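## Task

Scene 1: get the spice jar inside the storage bin that sits on the desk, wholly within its walls with no part overhanging the rim. The bin may hold or carry no other item. It has to finish upright and almost entirely supported by the desk. The robot must then release the jar and pull away, must not tip over or finish leaning, and the result must hold without the robot supporting anything.

## Robot and tools

ROBOT. A two-wheeled base that can drive straight and turn in place but cannot move sideways. It carries a lifting column with a tilting head and two 6-joint arms, each ending in a two-finger gripper. Shoulder height S = 0.90 m + column_m. Folded, the robot is 0.73 m long and 0.62 m wide, and its front is 0.40 m ahead of the column. A loose object may occasionally get nudged by an outside push.

FRAMES. Base frame: origin on the floor below the column, midway between the drive wheels; x forward, y left, z up. left_hand and right_hand are reported in this frame as the point where the fingers meet, and the tips extend 8 mm past it. quat_wxyz rotates (0,0,1) onto the finger direction, and the hand's y axis runs along the opening. Odometry frame = the base frame where the scene began.

execute_actions. Arguments: actions, a list holding one action or none (none just returns state and images); cameras, a list drawn from cam_head_left, cam_head_right, cam_left_wrist, cam_right_wrist, nav_camera, all (omitted, null or ["all"] gives every camera, [] gives none). An action may contain:
- base: exactly one key. translate_m = relative drive from the current spot, metres, forward positive, -3 to 3. rotate_rad = relative turn in place, radians, left/counter-clockwise positive, -3.2 to 3.2. A move needing over 8.667 s is rejected.
- joints: a map from joint name to an absolute target, each arm's joints named separately. column_m 0 to 0.8 m; head_tilt_rad -0.61 to 1.308 (positive tilts down); left_/right_joint1_rad -2.879 to 2.879; joint2 0 to 3.141; joint3 0 to 3.019; joint4 -1.692 to 1.57; joint5 -1.57 to 1.57 (positive swings the hand to the robot's right); joint6 -2.094 to 2.094 (positive rolls clockwise seen from behind); left_/right_gripper_m 0 (closed) to 0.093 m fingertip gap.
- speeds: caps for this action only, translate_m 0.05 to 0.8 m/s, rotate_rad 0.1 to 1 rad/s. They do not slow the arms.
Any unknown key or out-of-range number causes the entire call to be rejected with nothing moving. Motions begin together. A joint left out may keep pushing toward an earlier target. No action runs beyond 15 s.

ARM GEOMETRY. With joint1 at -1.57 (left) or 1.57 (right) and joints 5, 6 at 0, the arm swings in a forward vertical plane 0.23 m to that side. Let a = j2 - 0.35, b = 1.05 + j2 - j3, c = b - j4 (c = 1.57 means fingers straight down). The hand sits 0.12 + 0.39 sin a + 0.38 cos b + 0.25 cos c ahead and S + 0.39 cos a - 0.38 sin b - 0.25 sin c up. Joints 2, 3, 4 = 0.93, 0.78, 0.14 give about 0.60 m ahead, 0.25 m under S. Real hands land up to ~5 cm lower and closer (more with load); trust the reported hand positions. Reach is about 1 m from the shoulder. Near the floor the housing blocks a hand less than 0.45 m ahead; don't move arms with column_m under 0.3. Positive joint1 sends a hand forward, down and toward the robot's left. Small objects are easy loads; carry with fingers steeply down.

FRICTION AND GRIPPING. Changes below ~0.03 rad (0.08 for joints 2, 3) may not move a joint though status says done. For gentle contact step about 0.05 rad per call from your previous target. Fingers are 7 cm long; outside width is the opening +1 cm at the tips, +5 cm at the base; the hand body is 10 x 7 cm, with the wrist camera sticking out 11 cm on one side. To grasp, command an opening smaller than the object; off_target is then expected, and a reading at least 0.002 m above the target means something is held.

RESULTS. base_status and joint_status per motion: done, off_target (resting short, maybe still pushing), contact_stop (base wheel stall or column touch), time_out, not_followed (safety check withheld arm targets, with a "joint command not followed" line and "cause:"), limit_stop_at_motor_heat. on_its_own covers what you did not command; "held at" is a held target, not a position. motor_effort lists only left_wheel and right_wheel, percent, peak in brackets. Joint torques are per arm joint, offset and noisy. base_odometry counts wheel turns; if turned_by_wheels and turned_by_imu disagree noticeably the base hit or slipped. base_tilt in degrees. wheel_motors_off = 1 while the wheels are shut off. The pictures line names images in order. If a result reports a stop, later calls in the same reply are skipped.

COLUMN. Lowering stops with contact_stop when a hand or held item touches down; it may sink up to 0.15-0.2 m further, and won't go down again until raised 0.2 m. A withheld arm: move the joints just commanded back at least 0.05 rad.

OTHER TOOLS. wait: seconds 0 to 10, no new command. zoom_image: camera plus region [x0, y0, x1, y1] in pixels of that camera's latest image, at most 504 x 504. Head cameras and nav_camera (low, front) are 672x504; wrist cameras are 504x504 fisheye. read_manual: section "licences", no motion. finished_scene: scene (1 or 2); irreversible, call only after releasing and backing the hand away. A reply with no tool call ends all scenes.

AVOID. Arms striking or pressing each other. Pushing a blocked arm for long (motors overheat; MOTOR HOT warns, OVER-TEMPERATURE FAULT drops the arm); relieve it by resending the reported joint positions. Base pushing hard ~3 s, which cuts the wheels for 2 s; back off 0.05 m after a stall. Tables above 0.30 m can slide over the housing into the column. Dropping, slamming or knocking over the item or the bin.

Each tool is called by a JSON object that holds its "fn" and its "kwargs", one argument or row to a line.

## Session

{"fn": "execute_actions", "kwargs": {
  "actions": []
}}

Scene clock: 0.00 s.
Joint torques (N m, as the arm reports them, + toward a larger angle): no reading
base_odometry: x=+0.000 y=+0.000 heading=+0.000 (m, m, rad; odometry frame)
turned_by_wheels: +0.000 (rad since the last result)
turned_by_imu: +0.000 (rad since the last result)
base_tilt: forward=-0.2 right=+0.5 (deg)
base_status: not commanded
joint_positions: column_m=+0.557 head_tilt_rad=+0.865 left_joint1_rad=-1.572 left_joint2_rad=+0.866 left_joint3_rad=+0.392 left_joint4_rad=-0.968 left_joint5_rad=-0.019 left_joint6_rad=-0.049 left_gripper_m=+0.095 right_joint1_rad=+1.558 right_joint2_rad=+0.904 right_joint3_rad=+0.400 right_joint4_rad=-0.905 right_joint5_rad=-0.023 right_joint6_rad=-0.055 right_gripper_m=+0.095
joint_status: not commanded
wheel_motors_off: 0
motor_effort: left_wheel=+3 right_wheel=+0 (%)
left_hand: x=+0.1388 y=+0.2275 z=+1.2624 quat_wxyz=(+0.443, +0.017, -0.896, -0.019) (m; base frame)
right_hand: x=+0.1446 y=-0.2243 z=+1.2482 quat_wxyz=(+0.428, +0.014, -0.903, -0.019) (m; base frame)
pictures: cam_head_left, cam_head_right, cam_left_wrist, cam_right_wrist, nav_camera
Images, in order (width x height): cam_head_left 672x504, cam_head_right 672x504, cam_left_wrist 504x504, cam_right_wrist 504x504, nav_camera 672x504.

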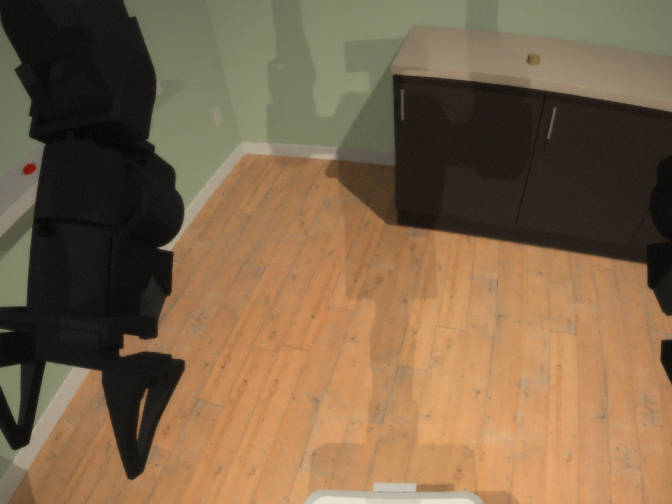

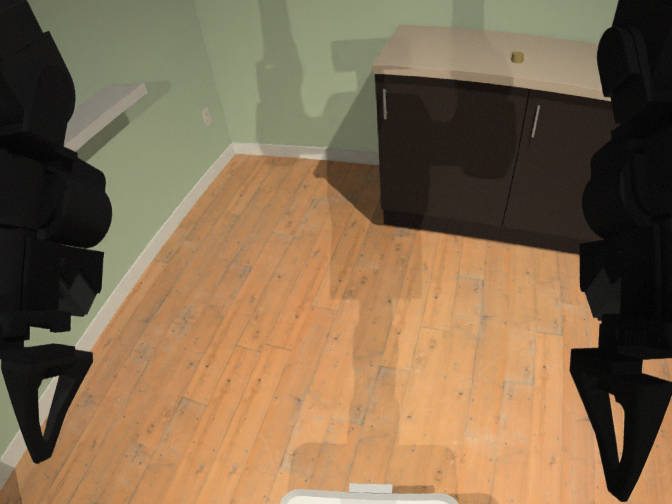

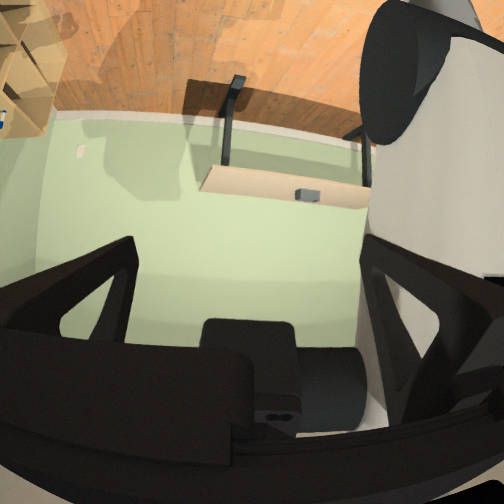

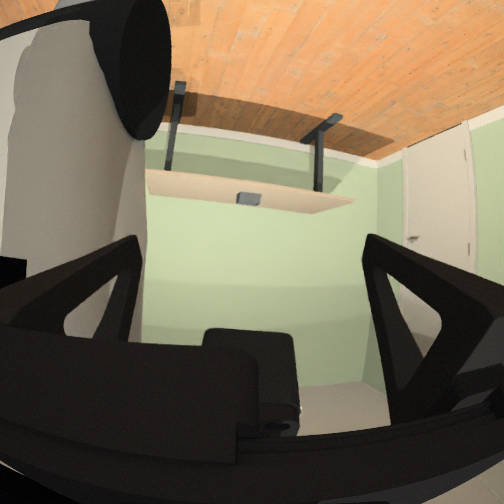

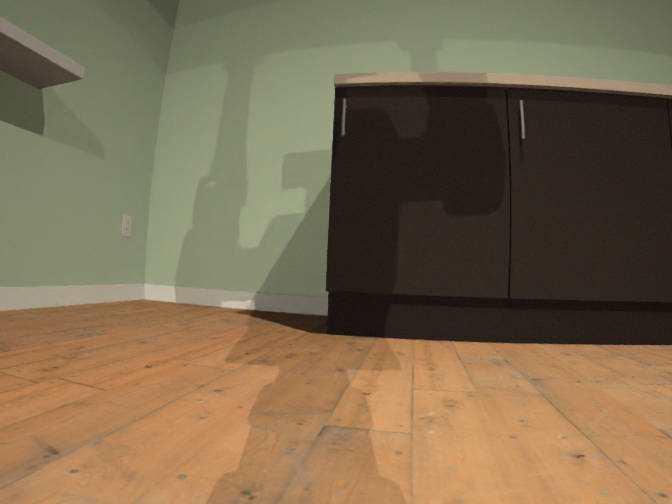

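{"fn": "zoom_image", "kwargs": {
  "camera": "cam_head_left",
  "region": [380, 10, 672, 130]
}}

{"fn": "execute_actions", "kwargs": {
  "actions": [
    {"base":{"rotate_rad":-1.57},"joints":{"head_tilt_rad":0.4}}
  ],
  "cameras": ["cam_head_left"]
}}

{"fn": "execute_actions", "kwargs": {
  "actions": [
    {"base":{"rotate_rad":-1.4}}
  ],
  "cameras": ["cam_head_left"]
}}

{"fn": "execute_actions", "kwargs": {
  "actions": [
    {"base":{"rotate_rad":-1.4}}
  ],
  "cameras": ["cam_head_left"]
}}

Region (380, 10, 672, 130) of cam_head_left's 672x504 image, scaled by 1.726, with more detail than that image has; it fills the top 207 rows of this view, and the rest is white.

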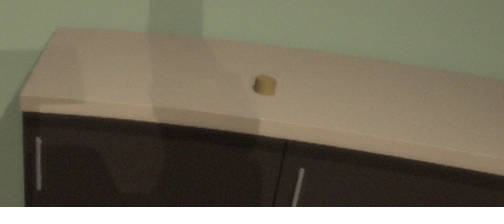

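Scene clock: 8.60 s.
Joint torques (N m, as the arm reports them, + toward a larger angle): left_arm=[-0.37 -7.61 -0.74 -1.08 -0.11 -0.04] | right_arm=[-0.08 -7.05 -1.31 -1.02 -0.14  0.2 ]
base_odometry: x=+0.000 y=+0.000 heading=-1.569 (m, m, rad; odometry frame)
turned_by_wheels: -1.569 (rad since the last result)
turned_by_imu: -1.548 (rad since the last result)
base_tilt: forward=-0.2 right=+0.5 (deg)
base_status: done
joint_positions: column_m=+0.557 head_tilt_rad=+0.419 left_joint1_rad=-1.572 left_joint2_rad=+0.866 left_joint3_rad=+0.392 left_joint4_rad=-0.968 left_joint5_rad=-0.019 left_joint6_rad=-0.049 left_gripper_m=+0.095 right_joint1_rad=+1.558 right_joint2_rad=+0.904 right_joint3_rad=+0.400 right_joint4_rad=-0.905 right_joint5_rad=-0.023 right_joint6_rad=-0.055 right_gripper_m=+0.095
joint_status: all done
wheel_motors_off: 0
motor_effort: left_wheel=+7(55) right_wheel=-7(49) (%)
left_hand: x=+0.1388 y=+0.2275 z=+1.2624 quat_wxyz=(+0.443, +0.017, -0.896, -0.019) (m; base frame)
right_hand: x=+0.1446 y=-0.2243 z=+1.2482 quat_wxyz=(+0.428, +0.014, -0.903, -0.019) (m; base frame)
pictures: cam_head_left
camera_calibration (this result's frames):
cam_head_left: T_world_to_cam=[[0.117068, -0.992312, -0.040151, 0.0797369], [-0.336313, -0.0015713, -0.941749, 1.46344], [0.934446, 0.123752, -0.333911, 0.393309], [0, 0, 0, 1]] pos_world=[0.115311, 0.0327507, 1.51272]
Images, in order (width x height): cam_head_left 672x504.

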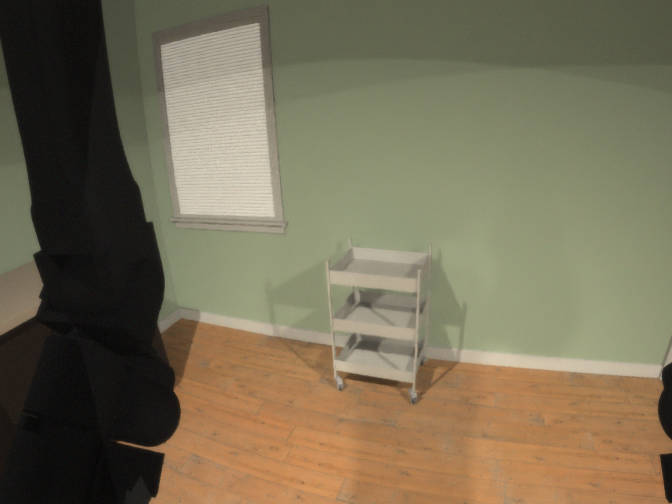

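Scene clock: 11.67 s.
Joint torques (N m, as the arm reports them, + toward a larger angle): left_arm=[-0.24 -7.78 -0.62 -1.15 -0.08 -0.05] | right_arm=[-0.14 -7.05 -1.34 -1.01 -0.14  0.21]
base_odometry: x=+0.000 y=+0.000 heading=-2.967 (m, m, rad; odometry frame)
turned_by_wheels: -1.398 (rad since the last result)
turned_by_imu: -1.382 (rad since the last result)
base_tilt: forward=-0.2 right=+0.5 (deg)
base_status: done
joint_positions: column_m=+0.557 head_tilt_rad=+0.419 left_joint1_rad=-1.572 left_joint2_rad=+0.866 left_joint3_rad=+0.392 left_joint4_rad=-0.968 left_joint5_rad=-0.019 left_joint6_rad=-0.049 left_gripper_m=+0.095 right_joint1_rad=+1.558 right_joint2_rad=+0.904 right_joint3_rad=+0.400 right_joint4_rad=-0.905 right_joint5_rad=-0.023 right_joint6_rad=-0.055 right_gripper_m=+0.095
joint_status: not commanded
wheel_motors_off: 0
motor_effort: left_wheel=+8(34) right_wheel=-8(33) (%)
left_hand: x=+0.1388 y=+0.2275 z=+1.2624 quat_wxyz=(+0.443, +0.017, -0.896, -0.019) (m; base frame)
right_hand: x=+0.1446 y=-0.2243 z=+1.2482 quat_wxyz=(+0.428, +0.014, -0.903, -0.019) (m; base frame)
pictures: cam_head_left
camera_calibration (this result's frames):
cam_head_left: T_world_to_cam=[[0.117068, -0.992312, -0.0401495, 0.0797347], [-0.336301, -0.0015713, -0.941753, 1.46344], [0.93445, 0.123752, -0.333899, 0.393291], [0, 0, 0, 1]] pos_world=[0.115312, 0.0327507, 1.51272]
Images, in order (width x height): cam_head_left 672x504.

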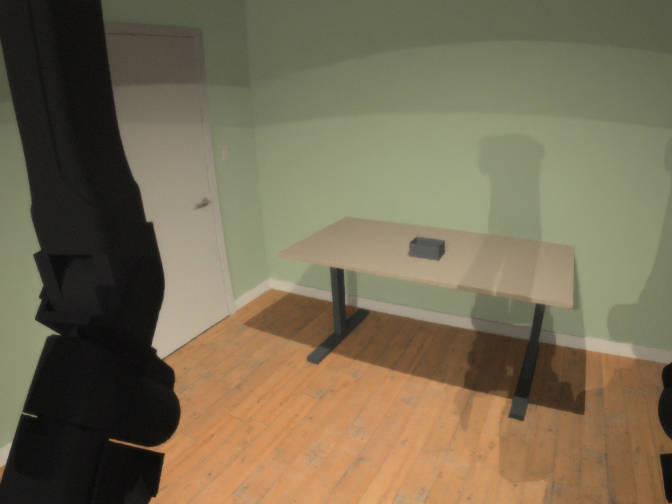

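Scene clock: 14.73 s.
Joint torques (N m, as the arm reports them, + toward a larger angle): left_arm=[-0.11 -7.99 -0.54 -1.17 -0.06 -0.05] | right_arm=[-0.12 -7.03 -1.3  -1.01 -0.14  0.2 ]
base_odometry: x=+0.000 y=+0.000 heading=+1.918 (m, m, rad; odometry frame)
turned_by_wheels: -1.398 (rad since the last result)
turned_by_imu: -1.382 (rad since the last result)
base_tilt: forward=-0.2 right=+0.5 (deg)
base_status: done
joint_positions: column_m=+0.557 head_tilt_rad=+0.419 left_joint1_rad=-1.572 left_joint2_rad=+0.866 left_joint3_rad=+0.392 left_joint4_rad=-0.968 left_joint5_rad=-0.019 left_joint6_rad=-0.049 left_gripper_m=+0.095 right_joint1_rad=+1.558 right_joint2_rad=+0.904 right_joint3_rad=+0.400 right_joint4_rad=-0.905 right_joint5_rad=-0.023 right_joint6_rad=-0.055 right_gripper_m=+0.095
joint_status: not commanded
wheel_motors_off: 0
motor_effort: left_wheel=+8(34) right_wheel=-8(34) (%)
left_hand: x=+0.1388 y=+0.2275 z=+1.2624 quat_wxyz=(+0.443, +0.017, -0.896, -0.019) (m; base frame)
right_hand: x=+0.1446 y=-0.2243 z=+1.2482 quat_wxyz=(+0.428, +0.014, -0.903, -0.019) (m; base frame)
pictures: cam_head_left
camera_calibration (this result's frames):
cam_head_left: T_world_to_cam=[[0.117069, -0.992312, -0.0401488, 0.0797335], [-0.336295, -0.0015713, -0.941756, 1.46345], [0.934452, 0.123752, -0.333893, 0.393282], [0, 0, 0, 1]] pos_world=[0.115312, 0.0327507, 1.51272]
Images, in order (width x height): cam_head_left 672x504.

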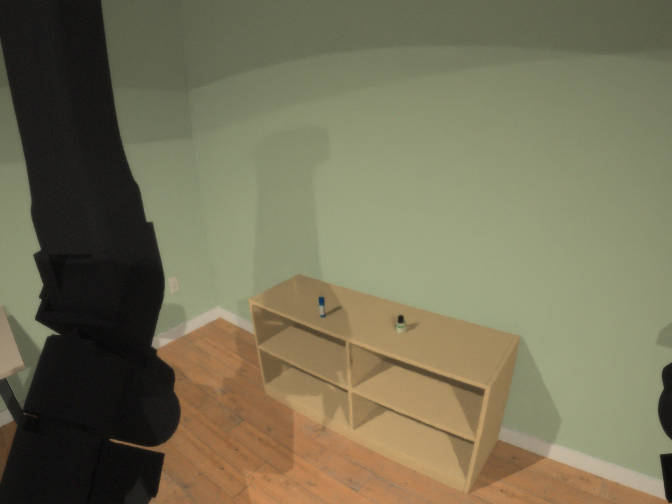

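{"fn": "zoom_image", "kwargs": {
  "camera": "cam_head_left",
  "region": [280, 270, 460, 360]
}}

Region (280, 270, 460, 360) of cam_head_left's 672x504 image, scaled by 2.800, with more detail than that image has.

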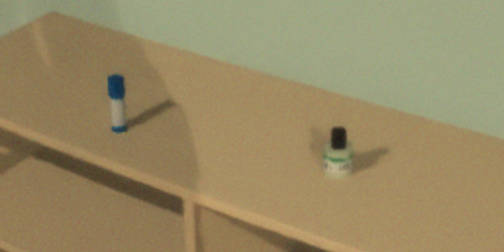

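{"fn": "execute_actions", "kwargs": {
  "actions": [
    {"base":{"rotate_rad":-0.9}}
  ],
  "cameras": ["cam_head_left","cam_head_right"]
}}

Scene clock: 24.93 s.
Joint torques (N m, as the arm reports them, + toward a larger angle): left_arm=[ 0.18 -7.15 -0.59 -1.15 -0.08 -0.05] | right_arm=[-0.09 -7.06 -1.32 -1.02 -0.14  0.2 ]
base_odometry: x=+0.000 y=+0.000 heading=+1.020 (m, m, rad; odometry frame)
turned_by_wheels: -0.898 (rad since the last result)
turned_by_imu: -0.888 (rad since the last result)
base_tilt: forward=-0.2 right=+0.5 (deg)
base_status: done
joint_positions: column_m=+0.557 head_tilt_rad=+0.419 left_joint1_rad=-1.572 left_joint2_rad=+0.866 left_joint3_rad=+0.392 left_joint4_rad=-0.968 left_joint5_rad=-0.019 left_joint6_rad=-0.049 left_gripper_m=+0.095 right_joint1_rad=+1.558 right_joint2_rad=+0.904 right_joint3_rad=+0.400 right_joint4_rad=-0.905 right_joint5_rad=-0.023 right_joint6_rad=-0.055 right_gripper_m=+0.095
joint_status: not commanded
wheel_motors_off: 0
motor_effort: left_wheel=+7(34) right_wheel=-7(32) (%)
left_hand: x=+0.1388 y=+0.2275 z=+1.2624 quat_wxyz=(+0.443, +0.017, -0.896, -0.019) (m; base frame)
right_hand: x=+0.1446 y=-0.2243 z=+1.2482 quat_wxyz=(+0.428, +0.014, -0.903, -0.019) (m; base frame)
pictures: cam_head_left, cam_head_right
camera_calibration (this result's frames):
cam_head_left: T_world_to_cam=[[0.117069, -0.992312, -0.0401484, 0.079733], [-0.336292, -0.0015713, -0.941756, 1.46345], [0.934453, 0.123752, -0.333891, 0.393278], [0, 0, 0, 1]] pos_world=[0.115312, 0.0327507, 1.51272]
cam_head_right: T_world_to_cam=[[0.110946, -0.99299, -0.040765, 0.00929304], [-0.350021, -0.000651839, -0.936742, 1.46177], [0.930148, 0.118197, -0.34764, 0.412165], [0, 0, 0, 1]] pos_world=[0.127243, -0.0385358, 1.51296]
Images, in order (width x height): cam_head_left 672x504, cam_head_right 672x504.

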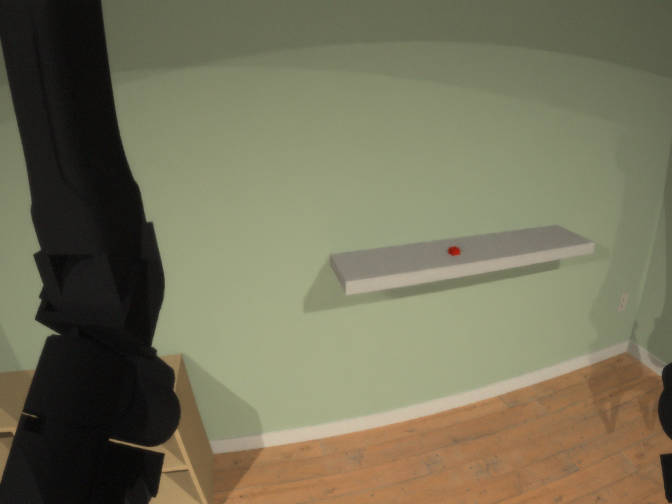

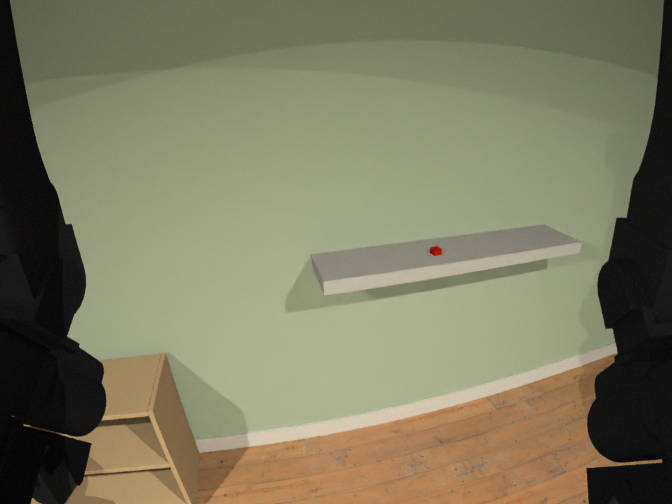

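{"fn": "execute_actions", "kwargs": {
  "actions": [
    {"base":{"rotate_rad":0.85},"joints":{"head_tilt_rad":0.7}}
  ],
  "cameras": []
}}

{"fn": "execute_actions", "kwargs": {
  "actions": [
    {"base":{"translate_m":0.5}}
  ],
  "cameras": ["cam_head_left","cam_head_right"]
}}

{"fn": "zoom_image", "kwargs": {
  "camera": "cam_head_left",
  "region": [150, 100, 500, 350]
}}

Scene clock: 34.30 s.
Joint torques (N m, as the arm reports them, + toward a larger angle): left_arm=[-0.48 -7.52 -0.53 -1.21 -0.05 -0.06] | right_arm=[-0.09 -7.08 -1.37 -0.99 -0.14  0.2 ]
base_odometry: x=+0.000 y=+0.000 heading=+1.868 (m, m, rad; odometry frame)
turned_by_wheels: +0.848 (rad since the last result)
turned_by_imu: +0.838 (rad since the last result)
base_tilt: forward=-0.2 right=+0.5 (deg)
base_status: done
joint_positions: column_m=+0.557 head_tilt_rad=+0.702 left_joint1_rad=-1.572 left_joint2_rad=+0.866 left_joint3_rad=+0.392 left_joint4_rad=-0.968 left_joint5_rad=-0.019 left_joint6_rad=-0.049 left_gripper_m=+0.095 right_joint1_rad=+1.558 right_joint2_rad=+0.904 right_joint3_rad=+0.400 right_joint4_rad=-0.905 right_joint5_rad=-0.023 right_joint6_rad=-0.055 right_gripper_m=+0.095
joint_status: all done
wheel_motors_off: 0
motor_effort: left_wheel=-3(32) right_wheel=+2(28) (%)
left_hand: x=+0.1388 y=+0.2275 z=+1.2624 quat_wxyz=(+0.443, +0.017, -0.896, -0.019) (m; base frame)
right_hand: x=+0.1446 y=-0.2243 z=+1.2482 quat_wxyz=(+0.428, +0.014, -0.903, -0.019) (m; base frame)
pictures: none
No camera images: the call's "cameras" was empty. Leave "cameras" out to get every camera's image.

Scene clock: 36.97 s.
Joint torques (N m, as the arm reports them, + toward a larger angle): left_arm=[ 0.06 -7.52 -0.81 -1.14 -0.09 -0.02] | right_arm=[-0.1  -7.12 -1.35 -1.04 -0.14  0.21]
base_odometry: x=-0.146 y=+0.478 heading=+1.866 (m, m, rad; odometry frame)
turned_by_wheels: -0.001 (rad since the last result)
turned_by_imu: -0.003 (rad since the last result)
base_tilt: forward=-0.1 right=+0.5 (deg)
base_status: done
joint_positions: column_m=+0.557 head_tilt_rad=+0.703 left_joint1_rad=-1.572 left_joint2_rad=+0.866 left_joint3_rad=+0.394 left_joint4_rad=-0.968 left_joint5_rad=-0.019 left_joint6_rad=-0.049 left_gripper_m=+0.095 right_joint1_rad=+1.558 right_joint2_rad=+0.904 right_joint3_rad=+0.402 right_joint4_rad=-0.905 right_joint5_rad=-0.023 right_joint6_rad=-0.055 right_gripper_m=+0.095
joint_status: not commanded
wheel_motors_off: 0
motor_effort: left_wheel=-2(58) right_wheel=+2(72) (%)
left_hand: x=+0.1398 y=+0.2275 z=+1.2621 quat_wxyz=(+0.442, +0.017, -0.897, -0.019) (m; base frame)
right_hand: x=+0.1457 y=-0.2243 z=+1.2478 quat_wxyz=(+0.427, +0.015, -0.904, -0.019) (m; base frame)
pictures: cam_head_left, cam_head_right
camera_calibration (this result's frames):
cam_head_left: T_world_to_cam=[[0.101103, -0.992312, -0.0713798, 0.128717], [-0.586997, -0.0015713, -0.809588, 1.27206], [0.803251, 0.123752, -0.582643, 0.783628], [0, 0, 0, 1]] pos_world=[0.104234, 0.0327507, 1.49561]
cam_head_right: T_world_to_cam=[[0.095054, -0.99299, -0.070254, 0.055585], [-0.598768, -0.000651839, -0.800922, 1.26465], [0.795262, 0.118197, -0.594633, 0.799984], [0, 0, 0, 1]] pos_world=[0.115753, -0.0385358, 1.49249]
Images, in order (width x height): cam_head_left 672x504, cam_head_right 672x504.

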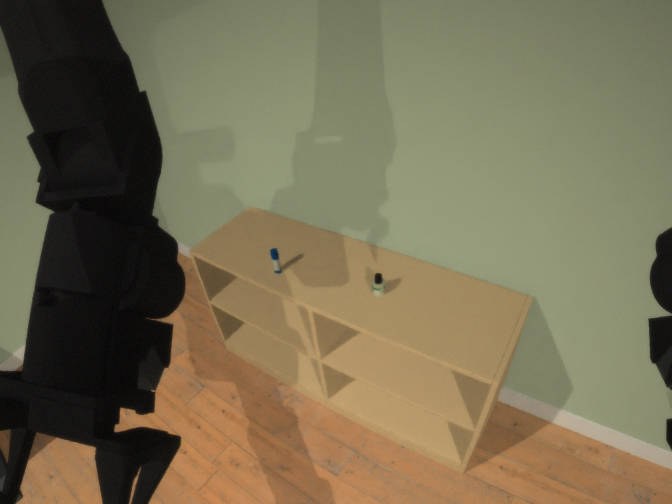

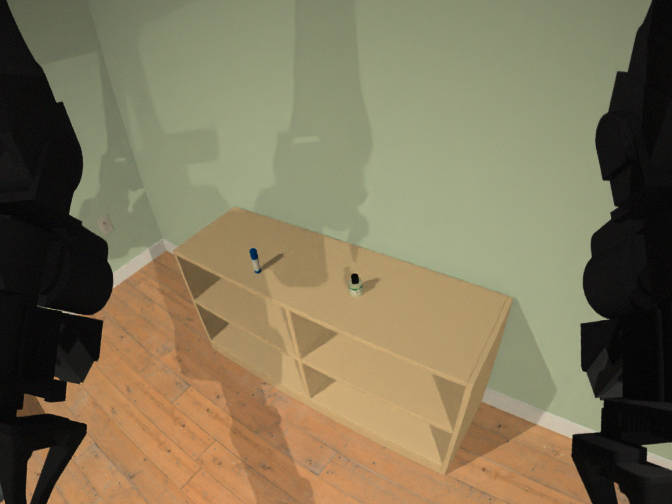

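Region (150, 100, 500, 350) of cam_head_left's 672x504 image, scaled by 1.440, with more detail than that image has; it fills the top 360 rows of this view, and the rest is white.

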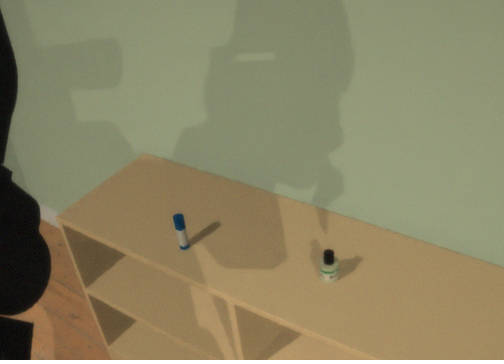

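{"fn": "zoom_image", "kwargs": {
  "camera": "cam_head_left",
  "region": [350, 260, 410, 305]
}}

Region (350, 260, 410, 305) of cam_head_left's 672x504 image, scaled by 8.400, with more detail than that image has; it fills the top 378 rows of this view, and the rest is white.

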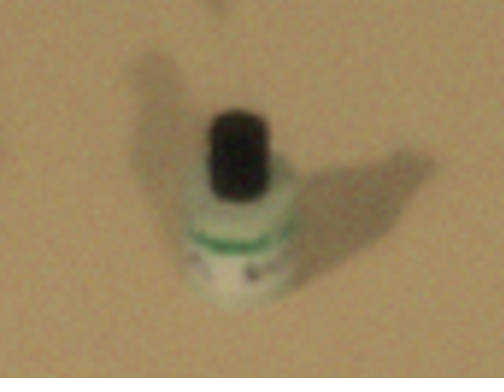

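{"fn": "execute_actions", "kwargs": {
  "actions": [
    {"base":{"rotate_rad":-2.45},"joints":{"head_tilt_rad":0.5}}
  ],
  "cameras": []
}}

{"fn": "execute_actions", "kwargs": {
  "actions": [
    {"base":{"translate_m":1.1}}
  ],
  "cameras": ["cam_head_left","cam_head_right"]
}}

Scene clock: 53.80 s.
Joint torques (N m, as the arm reports them, + toward a larger angle): left_arm=[-0.12 -7.46 -0.76 -1.21 -0.07 -0.06] | right_arm=[-0.08 -7.09 -1.44 -1.01 -0.14  0.2 ]
base_odometry: x=-0.146 y=+0.478 heading=-0.582 (m, m, rad; odometry frame)
turned_by_wheels: -2.449 (rad since the last result)
turned_by_imu: -2.419 (rad since the last result)
base_tilt: forward=-0.2 right=+0.6 (deg)
base_status: done
joint_positions: column_m=+0.557 head_tilt_rad=+0.518 left_joint1_rad=-1.572 left_joint2_rad=+0.866 left_joint3_rad=+0.394 left_joint4_rad=-0.968 left_joint5_rad=-0.019 left_joint6_rad=-0.049 left_gripper_m=+0.095 right_joint1_rad=+1.558 right_joint2_rad=+0.904 right_joint3_rad=+0.402 right_joint4_rad=-0.905 right_joint5_rad=-0.023 right_joint6_rad=-0.055 right_gripper_m=+0.095
joint_status: all done
wheel_motors_off: 0
motor_effort: left_wheel=+7(41) right_wheel=-7(60) (%)
left_hand: x=+0.1398 y=+0.2275 z=+1.2621 quat_wxyz=(+0.442, +0.017, -0.897, -0.019) (m; base frame)
right_hand: x=+0.1457 y=-0.2243 z=+1.2478 quat_wxyz=(+0.427, +0.015, -0.904, -0.019) (m; base frame)
pictures: none
No camera images: the call's "cameras" was empty. Leave "cameras" out to get every camera's image.

Scene clock: 57.37 s.
Joint torques (N m, as the arm reports them, + toward a larger angle): left_arm=[-0.02 -7.72 -0.83 -1.16 -0.08 -0.06] | right_arm=[-0.1  -7.07 -1.4  -1.02 -0.14  0.2 ]
base_odometry: x=+0.773 y=-0.127 heading=-0.582 (m, m, rad; odometry frame)
turned_by_wheels: +0.000 (rad since the last result)
turned_by_imu: -0.003 (rad since the last result)
base_tilt: forward=-0.1 right=+0.6 (deg)
base_status: done
joint_positions: column_m=+0.557 head_tilt_rad=+0.518 left_joint1_rad=-1.572 left_joint2_rad=+0.866 left_joint3_rad=+0.394 left_joint4_rad=-0.968 left_joint5_rad=-0.019 left_joint6_rad=-0.049 left_gripper_m=+0.095 right_joint1_rad=+1.558 right_joint2_rad=+0.904 right_joint3_rad=+0.401 right_joint4_rad=-0.905 right_joint5_rad=-0.023 right_joint6_rad=-0.055 right_gripper_m=+0.095
joint_status: not commanded
wheel_motors_off: 0
motor_effort: left_wheel=-1(66) right_wheel=+1(53) (%)
left_hand: x=+0.1394 y=+0.2275 z=+1.2622 quat_wxyz=(+0.442, +0.017, -0.896, -0.019) (m; base frame)
right_hand: x=+0.1455 y=-0.2243 z=+1.2479 quat_wxyz=(+0.428, +0.014, -0.904, -0.019) (m; base frame)
pictures: cam_head_left, cam_head_right
camera_calibration (this result's frames):
cam_head_left: T_world_to_cam=[[0.112534, -0.992312, -0.0515083, 0.0974864], [-0.427612, -0.0015713, -0.903961, 1.4097], [0.896931, 0.123752, -0.424501, 0.534953], [0, 0, 0, 1]] pos_world=[0.112018, 0.0327507, 1.50642]
cam_head_right: T_world_to_cam=[[0.106381, -0.99299, -0.0515176, 0.026111], [-0.440779, -0.000651839, -0.897616, 1.40594], [0.89129, 0.118197, -0.437758, 0.553148], [0, 0, 0, 1]] pos_world=[0.123915, -0.0385358, 1.50548]
Images, in order (width x height): cam_head_left 672x504, cam_head_right 672x504.

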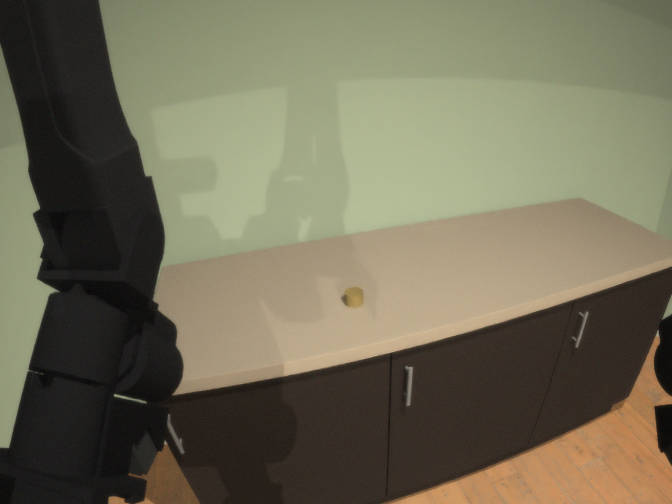

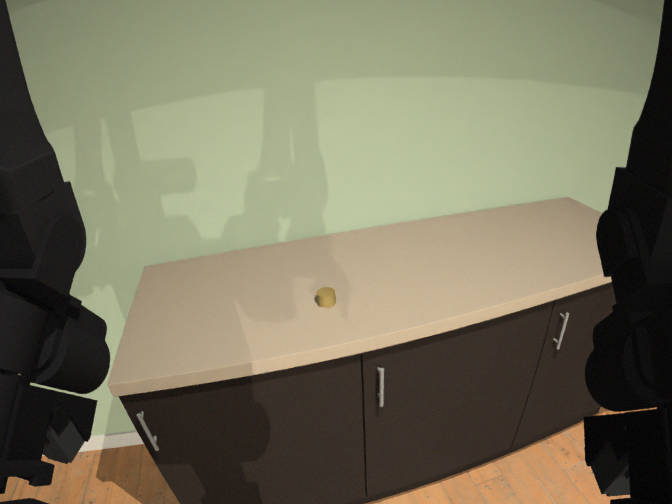

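{"fn": "zoom_image", "kwargs": {
  "camera": "cam_head_left",
  "region": [325, 275, 385, 320]
}}

Region (325, 275, 385, 320) of cam_head_left's 672x504 image, scaled by 8.400, with more detail than that image has; it fills the top 378 rows of this view, and the rest is white.

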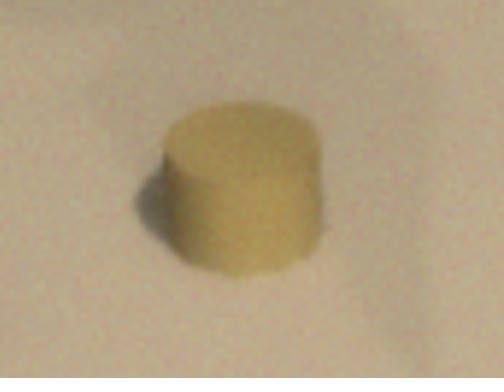

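{"fn": "execute_actions", "kwargs": {
  "actions": [
    {"base":{"rotate_rad":0.13}}
  ],
  "cameras": []
}}

{"fn": "execute_actions", "kwargs": {
  "actions": [
    {"base":{"translate_m":-1.36}}
  ],
  "cameras": []
}}

{"fn": "execute_actions", "kwargs": {
  "actions": [
    {"base":{"rotate_rad":1.94},"joints":{"head_tilt_rad":0.8,"column_m":0.45,"right_joint2_rad":1.2,"right_joint3_rad":1.3,"right_joint4_rad":-0.6,"right_joint5_rad":0,"right_joint6_rad":0}}
  ],
  "cameras": ["cam_head_left","cam_head_right"]
}}

Scene clock: 74.00 s.
Joint torques (N m, as the arm reports them, + toward a larger angle): left_arm=[-0.34 -7.63 -0.66 -1.27 -0.09 -0.04] | right_arm=[-0.07 -6.97 -1.43 -1.05 -0.14  0.21]
base_odometry: x=+0.773 y=-0.127 heading=-0.454 (m, m, rad; odometry frame)
turned_by_wheels: +0.128 (rad since the last result)
turned_by_imu: +0.126 (rad since the last result)
base_tilt: forward=-0.1 right=+0.5 (deg)
base_status: done
joint_positions: column_m=+0.557 head_tilt_rad=+0.518 left_joint1_rad=-1.572 left_joint2_rad=+0.866 left_joint3_rad=+0.394 left_joint4_rad=-0.968 left_joint5_rad=-0.019 left_joint6_rad=-0.049 left_gripper_m=+0.095 right_joint1_rad=+1.558 right_joint2_rad=+0.904 right_joint3_rad=+0.401 right_joint4_rad=-0.905 right_joint5_rad=-0.023 right_joint6_rad=-0.055 right_gripper_m=+0.095
joint_status: not commanded
wheel_motors_off: 0
motor_effort: left_wheel=+1(56) right_wheel=+2(40) (%)
left_hand: x=+0.1394 y=+0.2275 z=+1.2622 quat_wxyz=(+0.442, +0.017, -0.896, -0.019) (m; base frame)
right_hand: x=+0.1455 y=-0.2243 z=+1.2479 quat_wxyz=(+0.428, +0.014, -0.904, -0.019) (m; base frame)
pictures: none
No camera images: the call's "cameras" was empty. Leave "cameras" out to get every camera's image.

Scene clock: 77.97 s.
Joint torques (N m, as the arm reports them, + toward a larger angle): left_arm=[ 0.06 -7.75 -0.44 -1.19 -0.1  -0.05] | right_arm=[-0.09 -7.04 -1.23 -0.99 -0.14  0.2 ]
base_odometry: x=-0.449 y=+0.470 heading=-0.454 (m, m, rad; odometry frame)
turned_by_wheels: +0.000 (rad since the last result)
turned_by_imu: +0.003 (rad since the last result)
base_tilt: forward=-0.1 right=+0.5 (deg)
base_status: done
joint_positions: column_m=+0.557 head_tilt_rad=+0.518 left_joint1_rad=-1.572 left_joint2_rad=+0.866 left_joint3_rad=+0.391 left_joint4_rad=-0.968 left_joint5_rad=-0.019 left_joint6_rad=-0.049 left_gripper_m=+0.095 right_joint1_rad=+1.558 right_joint2_rad=+0.904 right_joint3_rad=+0.399 right_joint4_rad=-0.905 right_joint5_rad=-0.023 right_joint6_rad=-0.055 right_gripper_m=+0.095
joint_status: not commanded
wheel_motors_off: 0
motor_effort: left_wheel=-1(84) right_wheel=+0(51) (%)
left_hand: x=+0.1382 y=+0.2275 z=+1.2626 quat_wxyz=(+0.443, +0.017, -0.896, -0.019) (m; base frame)
right_hand: x=+0.1440 y=-0.2243 z=+1.2484 quat_wxyz=(+0.429, +0.014, -0.903, -0.019) (m; base frame)
pictures: none
No camera images: the call's "cameras" was empty. Leave "cameras" out to get every camera's image.

Scene clock: 81.50 s.
Joint torques (N m, as the arm reports them, + toward a larger angle): left_arm=[-0.53 -7.44 -0.61 -1.23 -0.07 -0.05] | right_arm=[ -0.12 -18.53   5.66   0.36  -0.08   0.31]
base_odometry: x=-0.449 y=+0.470 heading=+1.485 (m, m, rad; odometry frame)
turned_by_wheels: +1.939 (rad since the last result)
turned_by_imu: +1.912 (rad since the last result)
base_tilt: forward=-0.1 right=+0.6 (deg)
base_status: done
joint_positions: column_m=+0.450 head_tilt_rad=+0.802 left_joint1_rad=-1.572 left_joint2_rad=+0.866 left_joint3_rad=+0.391 left_joint4_rad=-0.968 left_joint5_rad=-0.019 left_joint6_rad=-0.049 left_gripper_m=+0.095 right_joint1_rad=+1.558 right_joint2_rad=+1.201 right_joint3_rad=+1.288 right_joint4_rad=-0.598 right_joint5_rad=-0.001 right_joint6_rad=-0.012 right_gripper_m=+0.095
joint_status: all done
wheel_motors_off: 0
motor_effort: left_wheel=-7(58) right_wheel=+7(64) (%)
left_hand: x=+0.1382 y=+0.2275 z=+1.1558 quat_wxyz=(+0.443, +0.017, -0.896, -0.019) (m; base frame)
right_hand: x=+0.6361 y=-0.2324 z=+1.0459 quat_wxyz=(-0.006, +0.003, -1.000, +0.005) (m; base frame)
pictures: cam_head_left, cam_head_right
camera_calibration (this result's frames):
cam_head_left: T_world_to_cam=[[0.0935753, -0.992312, -0.0809977, 0.135281], [-0.663938, -0.0015713, -0.747786, 1.10069], [0.74191, 0.123752, -0.65898, 0.83409], [0, 0, 0, 1]] pos_world=[0.0993128, 0.0327507, 1.38369]
cam_head_right: T_world_to_cam=[[0.0876663, -0.99299, -0.0792811, 0.0614143], [-0.674797, -0.000651839, -0.738003, 1.09256], [0.732778, 0.118197, -0.670124, 0.848008], [0, 0, 0, 1]] pos_world=[0.110468, -0.0385358, 1.37945]
Images, in order (width x height): cam_head_left 672x504, cam_head_right 672x504.

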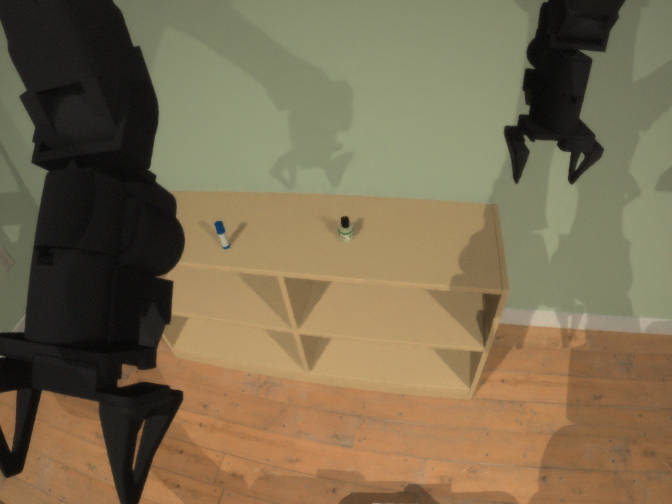

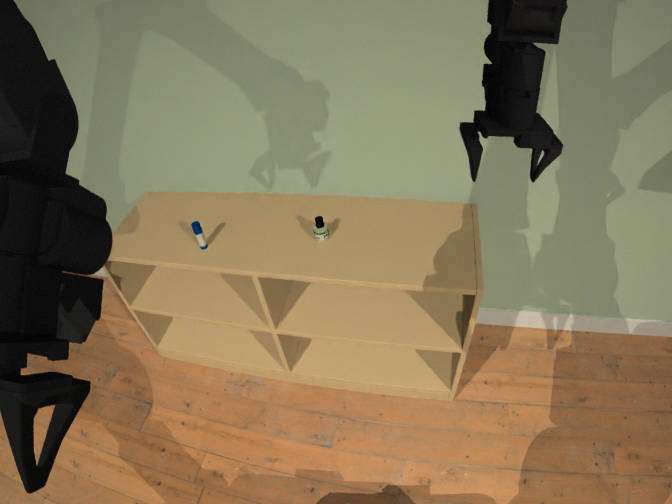

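{"fn": "zoom_image", "kwargs": {
  "camera": "cam_head_left",
  "region": [200, 205, 370, 260]
}}

Region (200, 205, 370, 260) of cam_head_left's 672x504 image, scaled by 2.965, with more detail than that image has; it fills the top 163 rows of this view, and the rest is white.

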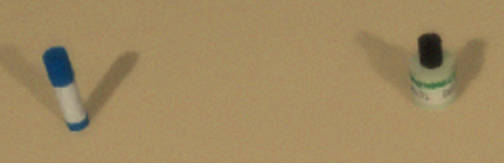

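{"fn": "execute_actions", "kwargs": {
  "actions": [
    {"base":{"rotate_rad":-0.10},"joints":{"left_joint2_rad":1.25,"left_joint3_rad":1.4,"left_joint4_rad":-0.67,"left_joint5_rad":0,"left_joint6_rad":0,"right_joint2_rad":0.9,"right_joint3_rad":0.4,"right_joint4_rad":-0.9}}
  ],
  "cameras": []
}}

{"fn": "execute_actions", "kwargs": {
  "actions": [
    {"base":{"translate_m":0.25},"joints":{"column_m":0.33,"head_tilt_rad":1.0}}
  ],
  "cameras": ["cam_head_left","cam_left_wrist"]
}}

Scene clock: 97.57 s.
Joint torques (N m, as the arm reports them, + toward a larger angle): left_arm=[ -0.26 -18.55   5.58   1.09   0.     0.01] | right_arm=[-0.15 -6.75 -1.   -1.09 -0.08  0.31]
base_odometry: x=-0.449 y=+0.470 heading=+1.386 (m, m, rad; odometry frame)
turned_by_wheels: -0.099 (rad since the last result)
turned_by_imu: -0.099 (rad since the last result)
base_tilt: forward=-0.1 right=+0.6 (deg)
base_status: done
joint_positions: column_m=+0.450 head_tilt_rad=+0.802 left_joint1_rad=-1.572 left_joint2_rad=+1.248 left_joint3_rad=+1.387 left_joint4_rad=-0.675 left_joint5_rad=-0.003 left_joint6_rad=-0.006 left_gripper_m=+0.095 right_joint1_rad=+1.558 right_joint2_rad=+0.902 right_joint3_rad=+0.396 right_joint4_rad=-0.896 right_joint5_rad=-0.001 right_joint6_rad=-0.012 right_gripper_m=+0.095
joint_status: all done
wheel_motors_off: 0
motor_effort: left_wheel=+10(25) right_wheel=-10(29) (%)
left_hand: x=+0.6575 y=+0.2242 z=+1.0438 quat_wxyz=(+0.006, +0.002, -1.000, -0.001) (m; base frame)
right_hand: x=+0.1447 y=-0.2281 z=+1.1403 quat_wxyz=(+0.425, +0.000, -0.905, +0.001) (m; base frame)
pictures: none
No camera images: the call's "cameras" was empty. Leave "cameras" out to get every camera's image.

Scene clock: 99.70 s.
Joint torques (N m, as the arm reports them, + toward a larger angle): left_arm=[  0.02 -18.47   5.86   0.95   0.02   0.  ] | right_arm=[-0.1  -7.3  -1.22 -1.08 -0.08  0.31]
base_odometry: x=-0.404 y=+0.715 heading=+1.388 (m, m, rad; odometry frame)
turned_by_wheels: +0.002 (rad since the last result)
turned_by_imu: +0.002 (rad since the last result)
base_tilt: forward=-0.2 right=+0.5 (deg)
base_status: done
joint_positions: column_m=+0.330 head_tilt_rad=+1.000 left_joint1_rad=-1.572 left_joint2_rad=+1.248 left_joint3_rad=+1.387 left_joint4_rad=-0.674 left_joint5_rad=-0.003 left_joint6_rad=-0.006 left_gripper_m=+0.095 right_joint1_rad=+1.558 right_joint2_rad=+0.902 right_joint3_rad=+0.400 right_joint4_rad=-0.896 right_joint5_rad=-0.001 right_joint6_rad=-0.012 right_gripper_m=+0.095
joint_status: all done
wheel_motors_off: 0
motor_effort: left_wheel=+1(76) right_wheel=-1(61) (%)
left_hand: x=+0.6578 y=+0.2242 z=+0.9239 quat_wxyz=(+0.006, +0.002, -1.000, -0.001) (m; base frame)
right_hand: x=+0.1466 y=-0.2281 z=+1.0197 quat_wxyz=(+0.423, +0.000, -0.906, +0.001) (m; base frame)
pictures: cam_head_left, cam_left_wrist
camera_calibration (this result's frames):
cam_head_left: T_world_to_cam=[[0.0757694, -0.992312, -0.0978568, 0.148639], [-0.798337, -0.0015713, -0.602209, 0.82609], [0.597426, 0.123752, -0.792318, 0.937715], [0, 0, 0, 1]] pos_world=[0.0880208, 0.0327507, 1.25499]
cam_left_wrist: T_world_to_cam=[[-0.00546914, -0.999973, 0.00499312, 0.22043], [-0.801608, 0.00736922, 0.597804, -0.021728], [-0.597824, -0.000733057, -0.801627, 1.25587], [0, 0, 0, 1]] pos_world=[0.734576, 0.221505, 1.01862]
Images, in order (width x height): cam_head_left 672x504, cam_left_wrist 504x504.

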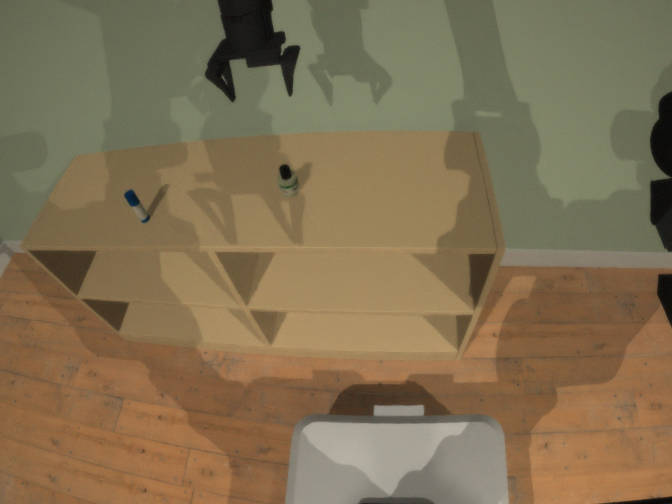

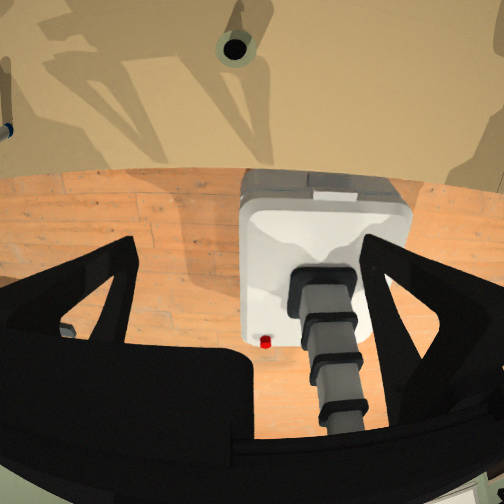

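{"fn": "execute_actions", "kwargs": {
  "actions": [
    {"base":{"translate_m":0.055},"joints":{"column_m":0.2}}
  ],
  "cameras": ["cam_head_left","cam_left_wrist"]
}}

Scene clock: 106.43 s.
Joint torques (N m, as the arm reports them, + toward a larger angle): left_arm=[ -0.56 -18.29   5.81   0.96   0.02   0.03] | right_arm=[-0.14 -7.03 -1.37 -1.06 -0.08  0.31]
base_odometry: x=-0.394 y=+0.770 heading=+1.390 (m, m, rad; odometry frame)
turned_by_wheels: +0.002 (rad since the last result)
turned_by_imu: +0.001 (rad since the last result)
base_tilt: forward=-0.2 right=+0.5 (deg)
base_status: done
joint_positions: column_m=+0.200 head_tilt_rad=+1.001 left_joint1_rad=-1.572 left_joint2_rad=+1.248 left_joint3_rad=+1.388 left_joint4_rad=-0.673 left_joint5_rad=-0.003 left_joint6_rad=-0.006 left_gripper_m=+0.095 right_joint1_rad=+1.558 right_joint2_rad=+0.902 right_joint3_rad=+0.402 right_joint4_rad=-0.896 right_joint5_rad=-0.001 right_joint6_rad=-0.012 right_gripper_m=+0.095
joint_status: all done
wheel_motors_off: 0
motor_effort: left_wheel=+3(44) right_wheel=-3(56) (%)
left_hand: x=+0.6586 y=+0.2242 z=+0.7942 quat_wxyz=(+0.005, +0.003, -1.000, -0.001) (m; base frame)
right_hand: x=+0.1476 y=-0.2281 z=+0.8894 quat_wxyz=(+0.422, +0.000, -0.906, +0.001) (m; base frame)
pictures: cam_head_left, cam_left_wrist
camera_calibration (this result's frames):
cam_head_left: T_world_to_cam=[[0.0757439, -0.992312, -0.0978766, 0.135943], [-0.798494, -0.0015713, -0.602001, 0.747567], [0.597219, 0.123752, -0.792474, 0.834913], [0, 0, 0, 1]] pos_world=[0.0880049, 0.0327507, 1.12499]
cam_left_wrist: T_world_to_cam=[[-0.00547642, -0.999973, 0.00498397, 0.221095], [-0.802747, 0.0073682, 0.596274, 0.0584427], [-0.596294, -0.000735421, -0.802766, 1.15225], [0, 0, 0, 1]] pos_world=[0.735208, 0.221505, 0.889041]
Images, in order (width x height): cam_head_left 672x504, cam_left_wrist 504x504.

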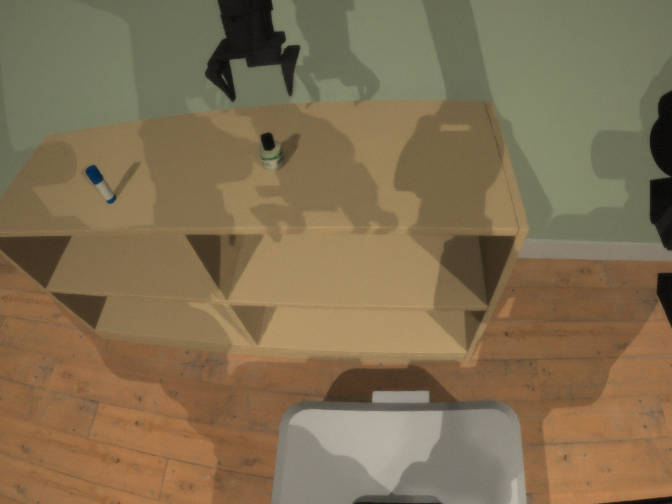

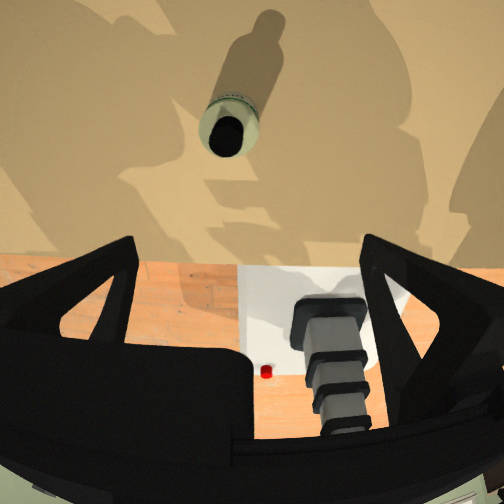

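{"fn": "execute_actions", "kwargs": {
  "actions": [
    {"base":{"translate_m":0.012},"joints":{"column_m":0.06}}
  ],
  "cameras": ["cam_head_left","cam_left_wrist"]
}}

{"fn": "execute_actions", "kwargs": {
  "actions": [
    {"joints":{"left_gripper_m":0.0}}
  ],
  "cameras": ["cam_head_left","cam_left_wrist"]
}}

Scene clock: 116.83 s.
Joint torques (N m, as the arm reports them, + toward a larger angle): left_arm=[ -0.26 -18.38   5.88   0.96   0.     0.  ] | right_arm=[-0.11 -7.07 -1.29 -1.08 -0.08  0.31]
base_odometry: x=-0.391 y=+0.781 heading=+1.390 (m, m, rad; odometry frame)
turned_by_wheels: +0.001 (rad since the last result)
turned_by_imu: +0.000 (rad since the last result)
base_tilt: forward=+0.0 right=+0.6 (deg)
base_status: done
joint_positions: column_m=+0.060 head_tilt_rad=+1.001 left_joint1_rad=-1.572 left_joint2_rad=+1.248 left_joint3_rad=+1.389 left_joint4_rad=-0.673 left_joint5_rad=-0.003 left_joint6_rad=-0.006 left_gripper_m=+0.095 right_joint1_rad=+1.558 right_joint2_rad=+0.902 right_joint3_rad=+0.401 right_joint4_rad=-0.896 right_joint5_rad=-0.001 right_joint6_rad=-0.012 right_gripper_m=+0.095
joint_status: all done
wheel_motors_off: 0
motor_effort: left_wheel=+1(41) right_wheel=-1(37) (%)
left_hand: x=+0.6591 y=+0.2242 z=+0.6544 quat_wxyz=(+0.004, +0.003, -1.000, -0.001) (m; base frame)
right_hand: x=+0.1474 y=-0.2281 z=+0.7494 quat_wxyz=(+0.423, +0.000, -0.906, +0.001) (m; base frame)
pictures: cam_head_left, cam_left_wrist
camera_calibration (this result's frames):
cam_head_left: T_world_to_cam=[[0.075732, -0.992312, -0.0978858, 0.12225], [-0.798567, -0.0015713, -0.601904, 0.663188], [0.597123, 0.123752, -0.792546, 0.724046], [0, 0, 0, 1]] pos_world=[0.0879975, 0.0327507, 0.984982]
cam_left_wrist: T_world_to_cam=[[-0.00547933, -0.999973, 0.00498031, 0.221798], [-0.803202, 0.00736779, 0.595661, 0.142852], [-0.595682, -0.000736367, -0.80322, 1.04015], [0, 0, 0, 1]] pos_world=[0.735553, 0.221505, 0.749274]
Images, in order (width x height): cam_head_left 672x504, cam_left_wrist 504x504.

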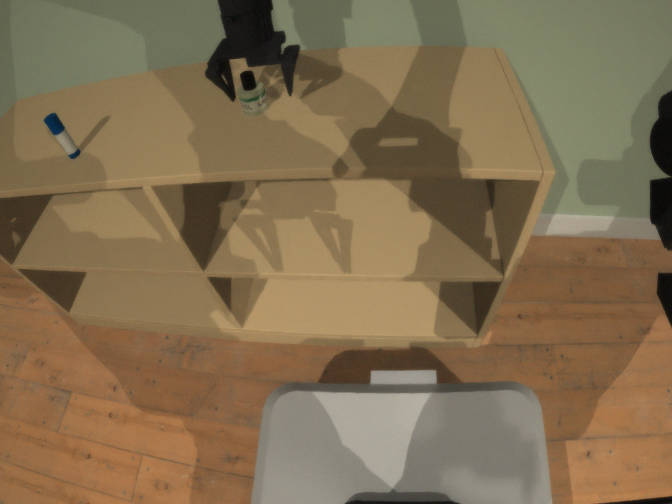

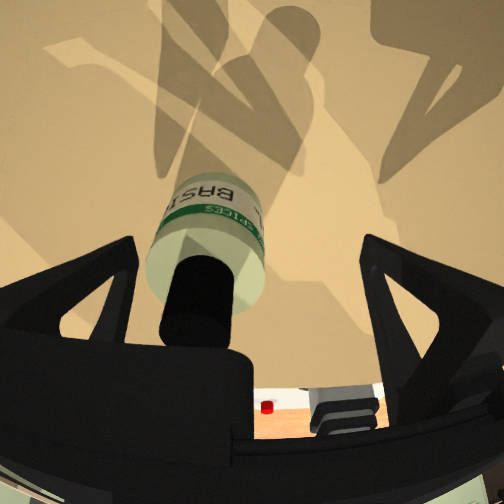

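Scene clock: 117.57 s.
Joint torques (N m, as the arm reports them, + toward a larger angle): left_arm=[ -0.28 -18.79   5.82   1.03  -0.03   0.  ] | right_arm=[-0.09 -7.07 -1.32 -1.07 -0.08  0.31]
base_odometry: x=-0.391 y=+0.781 heading=+1.390 (m, m, rad; odometry frame)
turned_by_wheels: +0.000 (rad since the last result)
turned_by_imu: +0.000 (rad since the last result)
base_tilt: forward=-0.1 right=+0.6 (deg)
base_status: not commanded
joint_positions: column_m=+0.060 head_tilt_rad=+1.001 left_joint1_rad=-1.572 left_joint2_rad=+1.248 left_joint3_rad=+1.389 left_joint4_rad=-0.673 left_joint5_rad=-0.002 left_joint6_rad=-0.005 left_gripper_m=+0.041 right_joint1_rad=+1.558 right_joint2_rad=+0.902 right_joint3_rad=+0.401 right_joint4_rad=-0.896 right_joint5_rad=-0.001 right_joint6_rad=-0.012 right_gripper_m=+0.095
joint_status: left_gripper_m off_target (ended at +0.041, target +0.000)
wheel_motors_off: 0
motor_effort: left_wheel=+3(0) right_wheel=-1(1) (%)
left_hand: x=+0.6591 y=+0.2241 z=+0.6544 quat_wxyz=(+0.004, +0.002, -1.000, +0.000) (m; base frame)
right_hand: x=+0.1474 y=-0.2281 z=+0.7494 quat_wxyz=(+0.423, +0.000, -0.906, +0.001) (m; base frame)
pictures: cam_head_left, cam_left_wrist
camera_calibration (this result's frames):
cam_head_left: T_world_to_cam=[[0.075732, -0.992312, -0.0978858, 0.12225], [-0.798567, -0.0015713, -0.601904, 0.663188], [0.597123, 0.123752, -0.792546, 0.724046], [0, 0, 0, 1]] pos_world=[0.0879975, 0.0327507, 0.984982]
cam_left_wrist: T_world_to_cam=[[-0.00585402, -0.999966, 0.00574659, 0.221411], [-0.803199, 0.0081252, 0.595656, 0.142684], [-0.595683, -0.00112867, -0.803219, 1.04024], [0, 0, 0, 1]] pos_world=[0.735552, 0.221418, 0.749276]
Images, in order (width x height): cam_head_left 672x504, cam_left_wrist 504x504.

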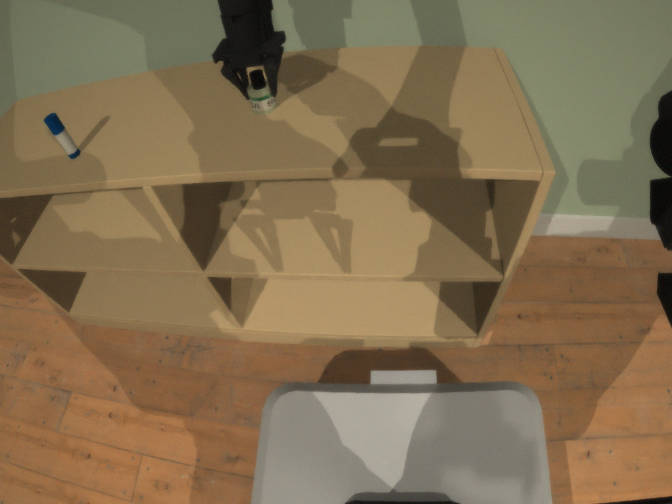

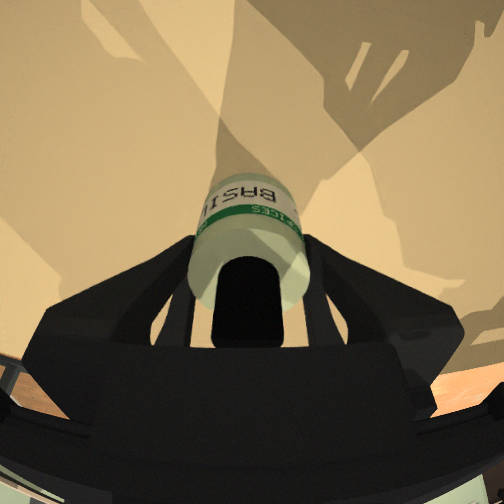

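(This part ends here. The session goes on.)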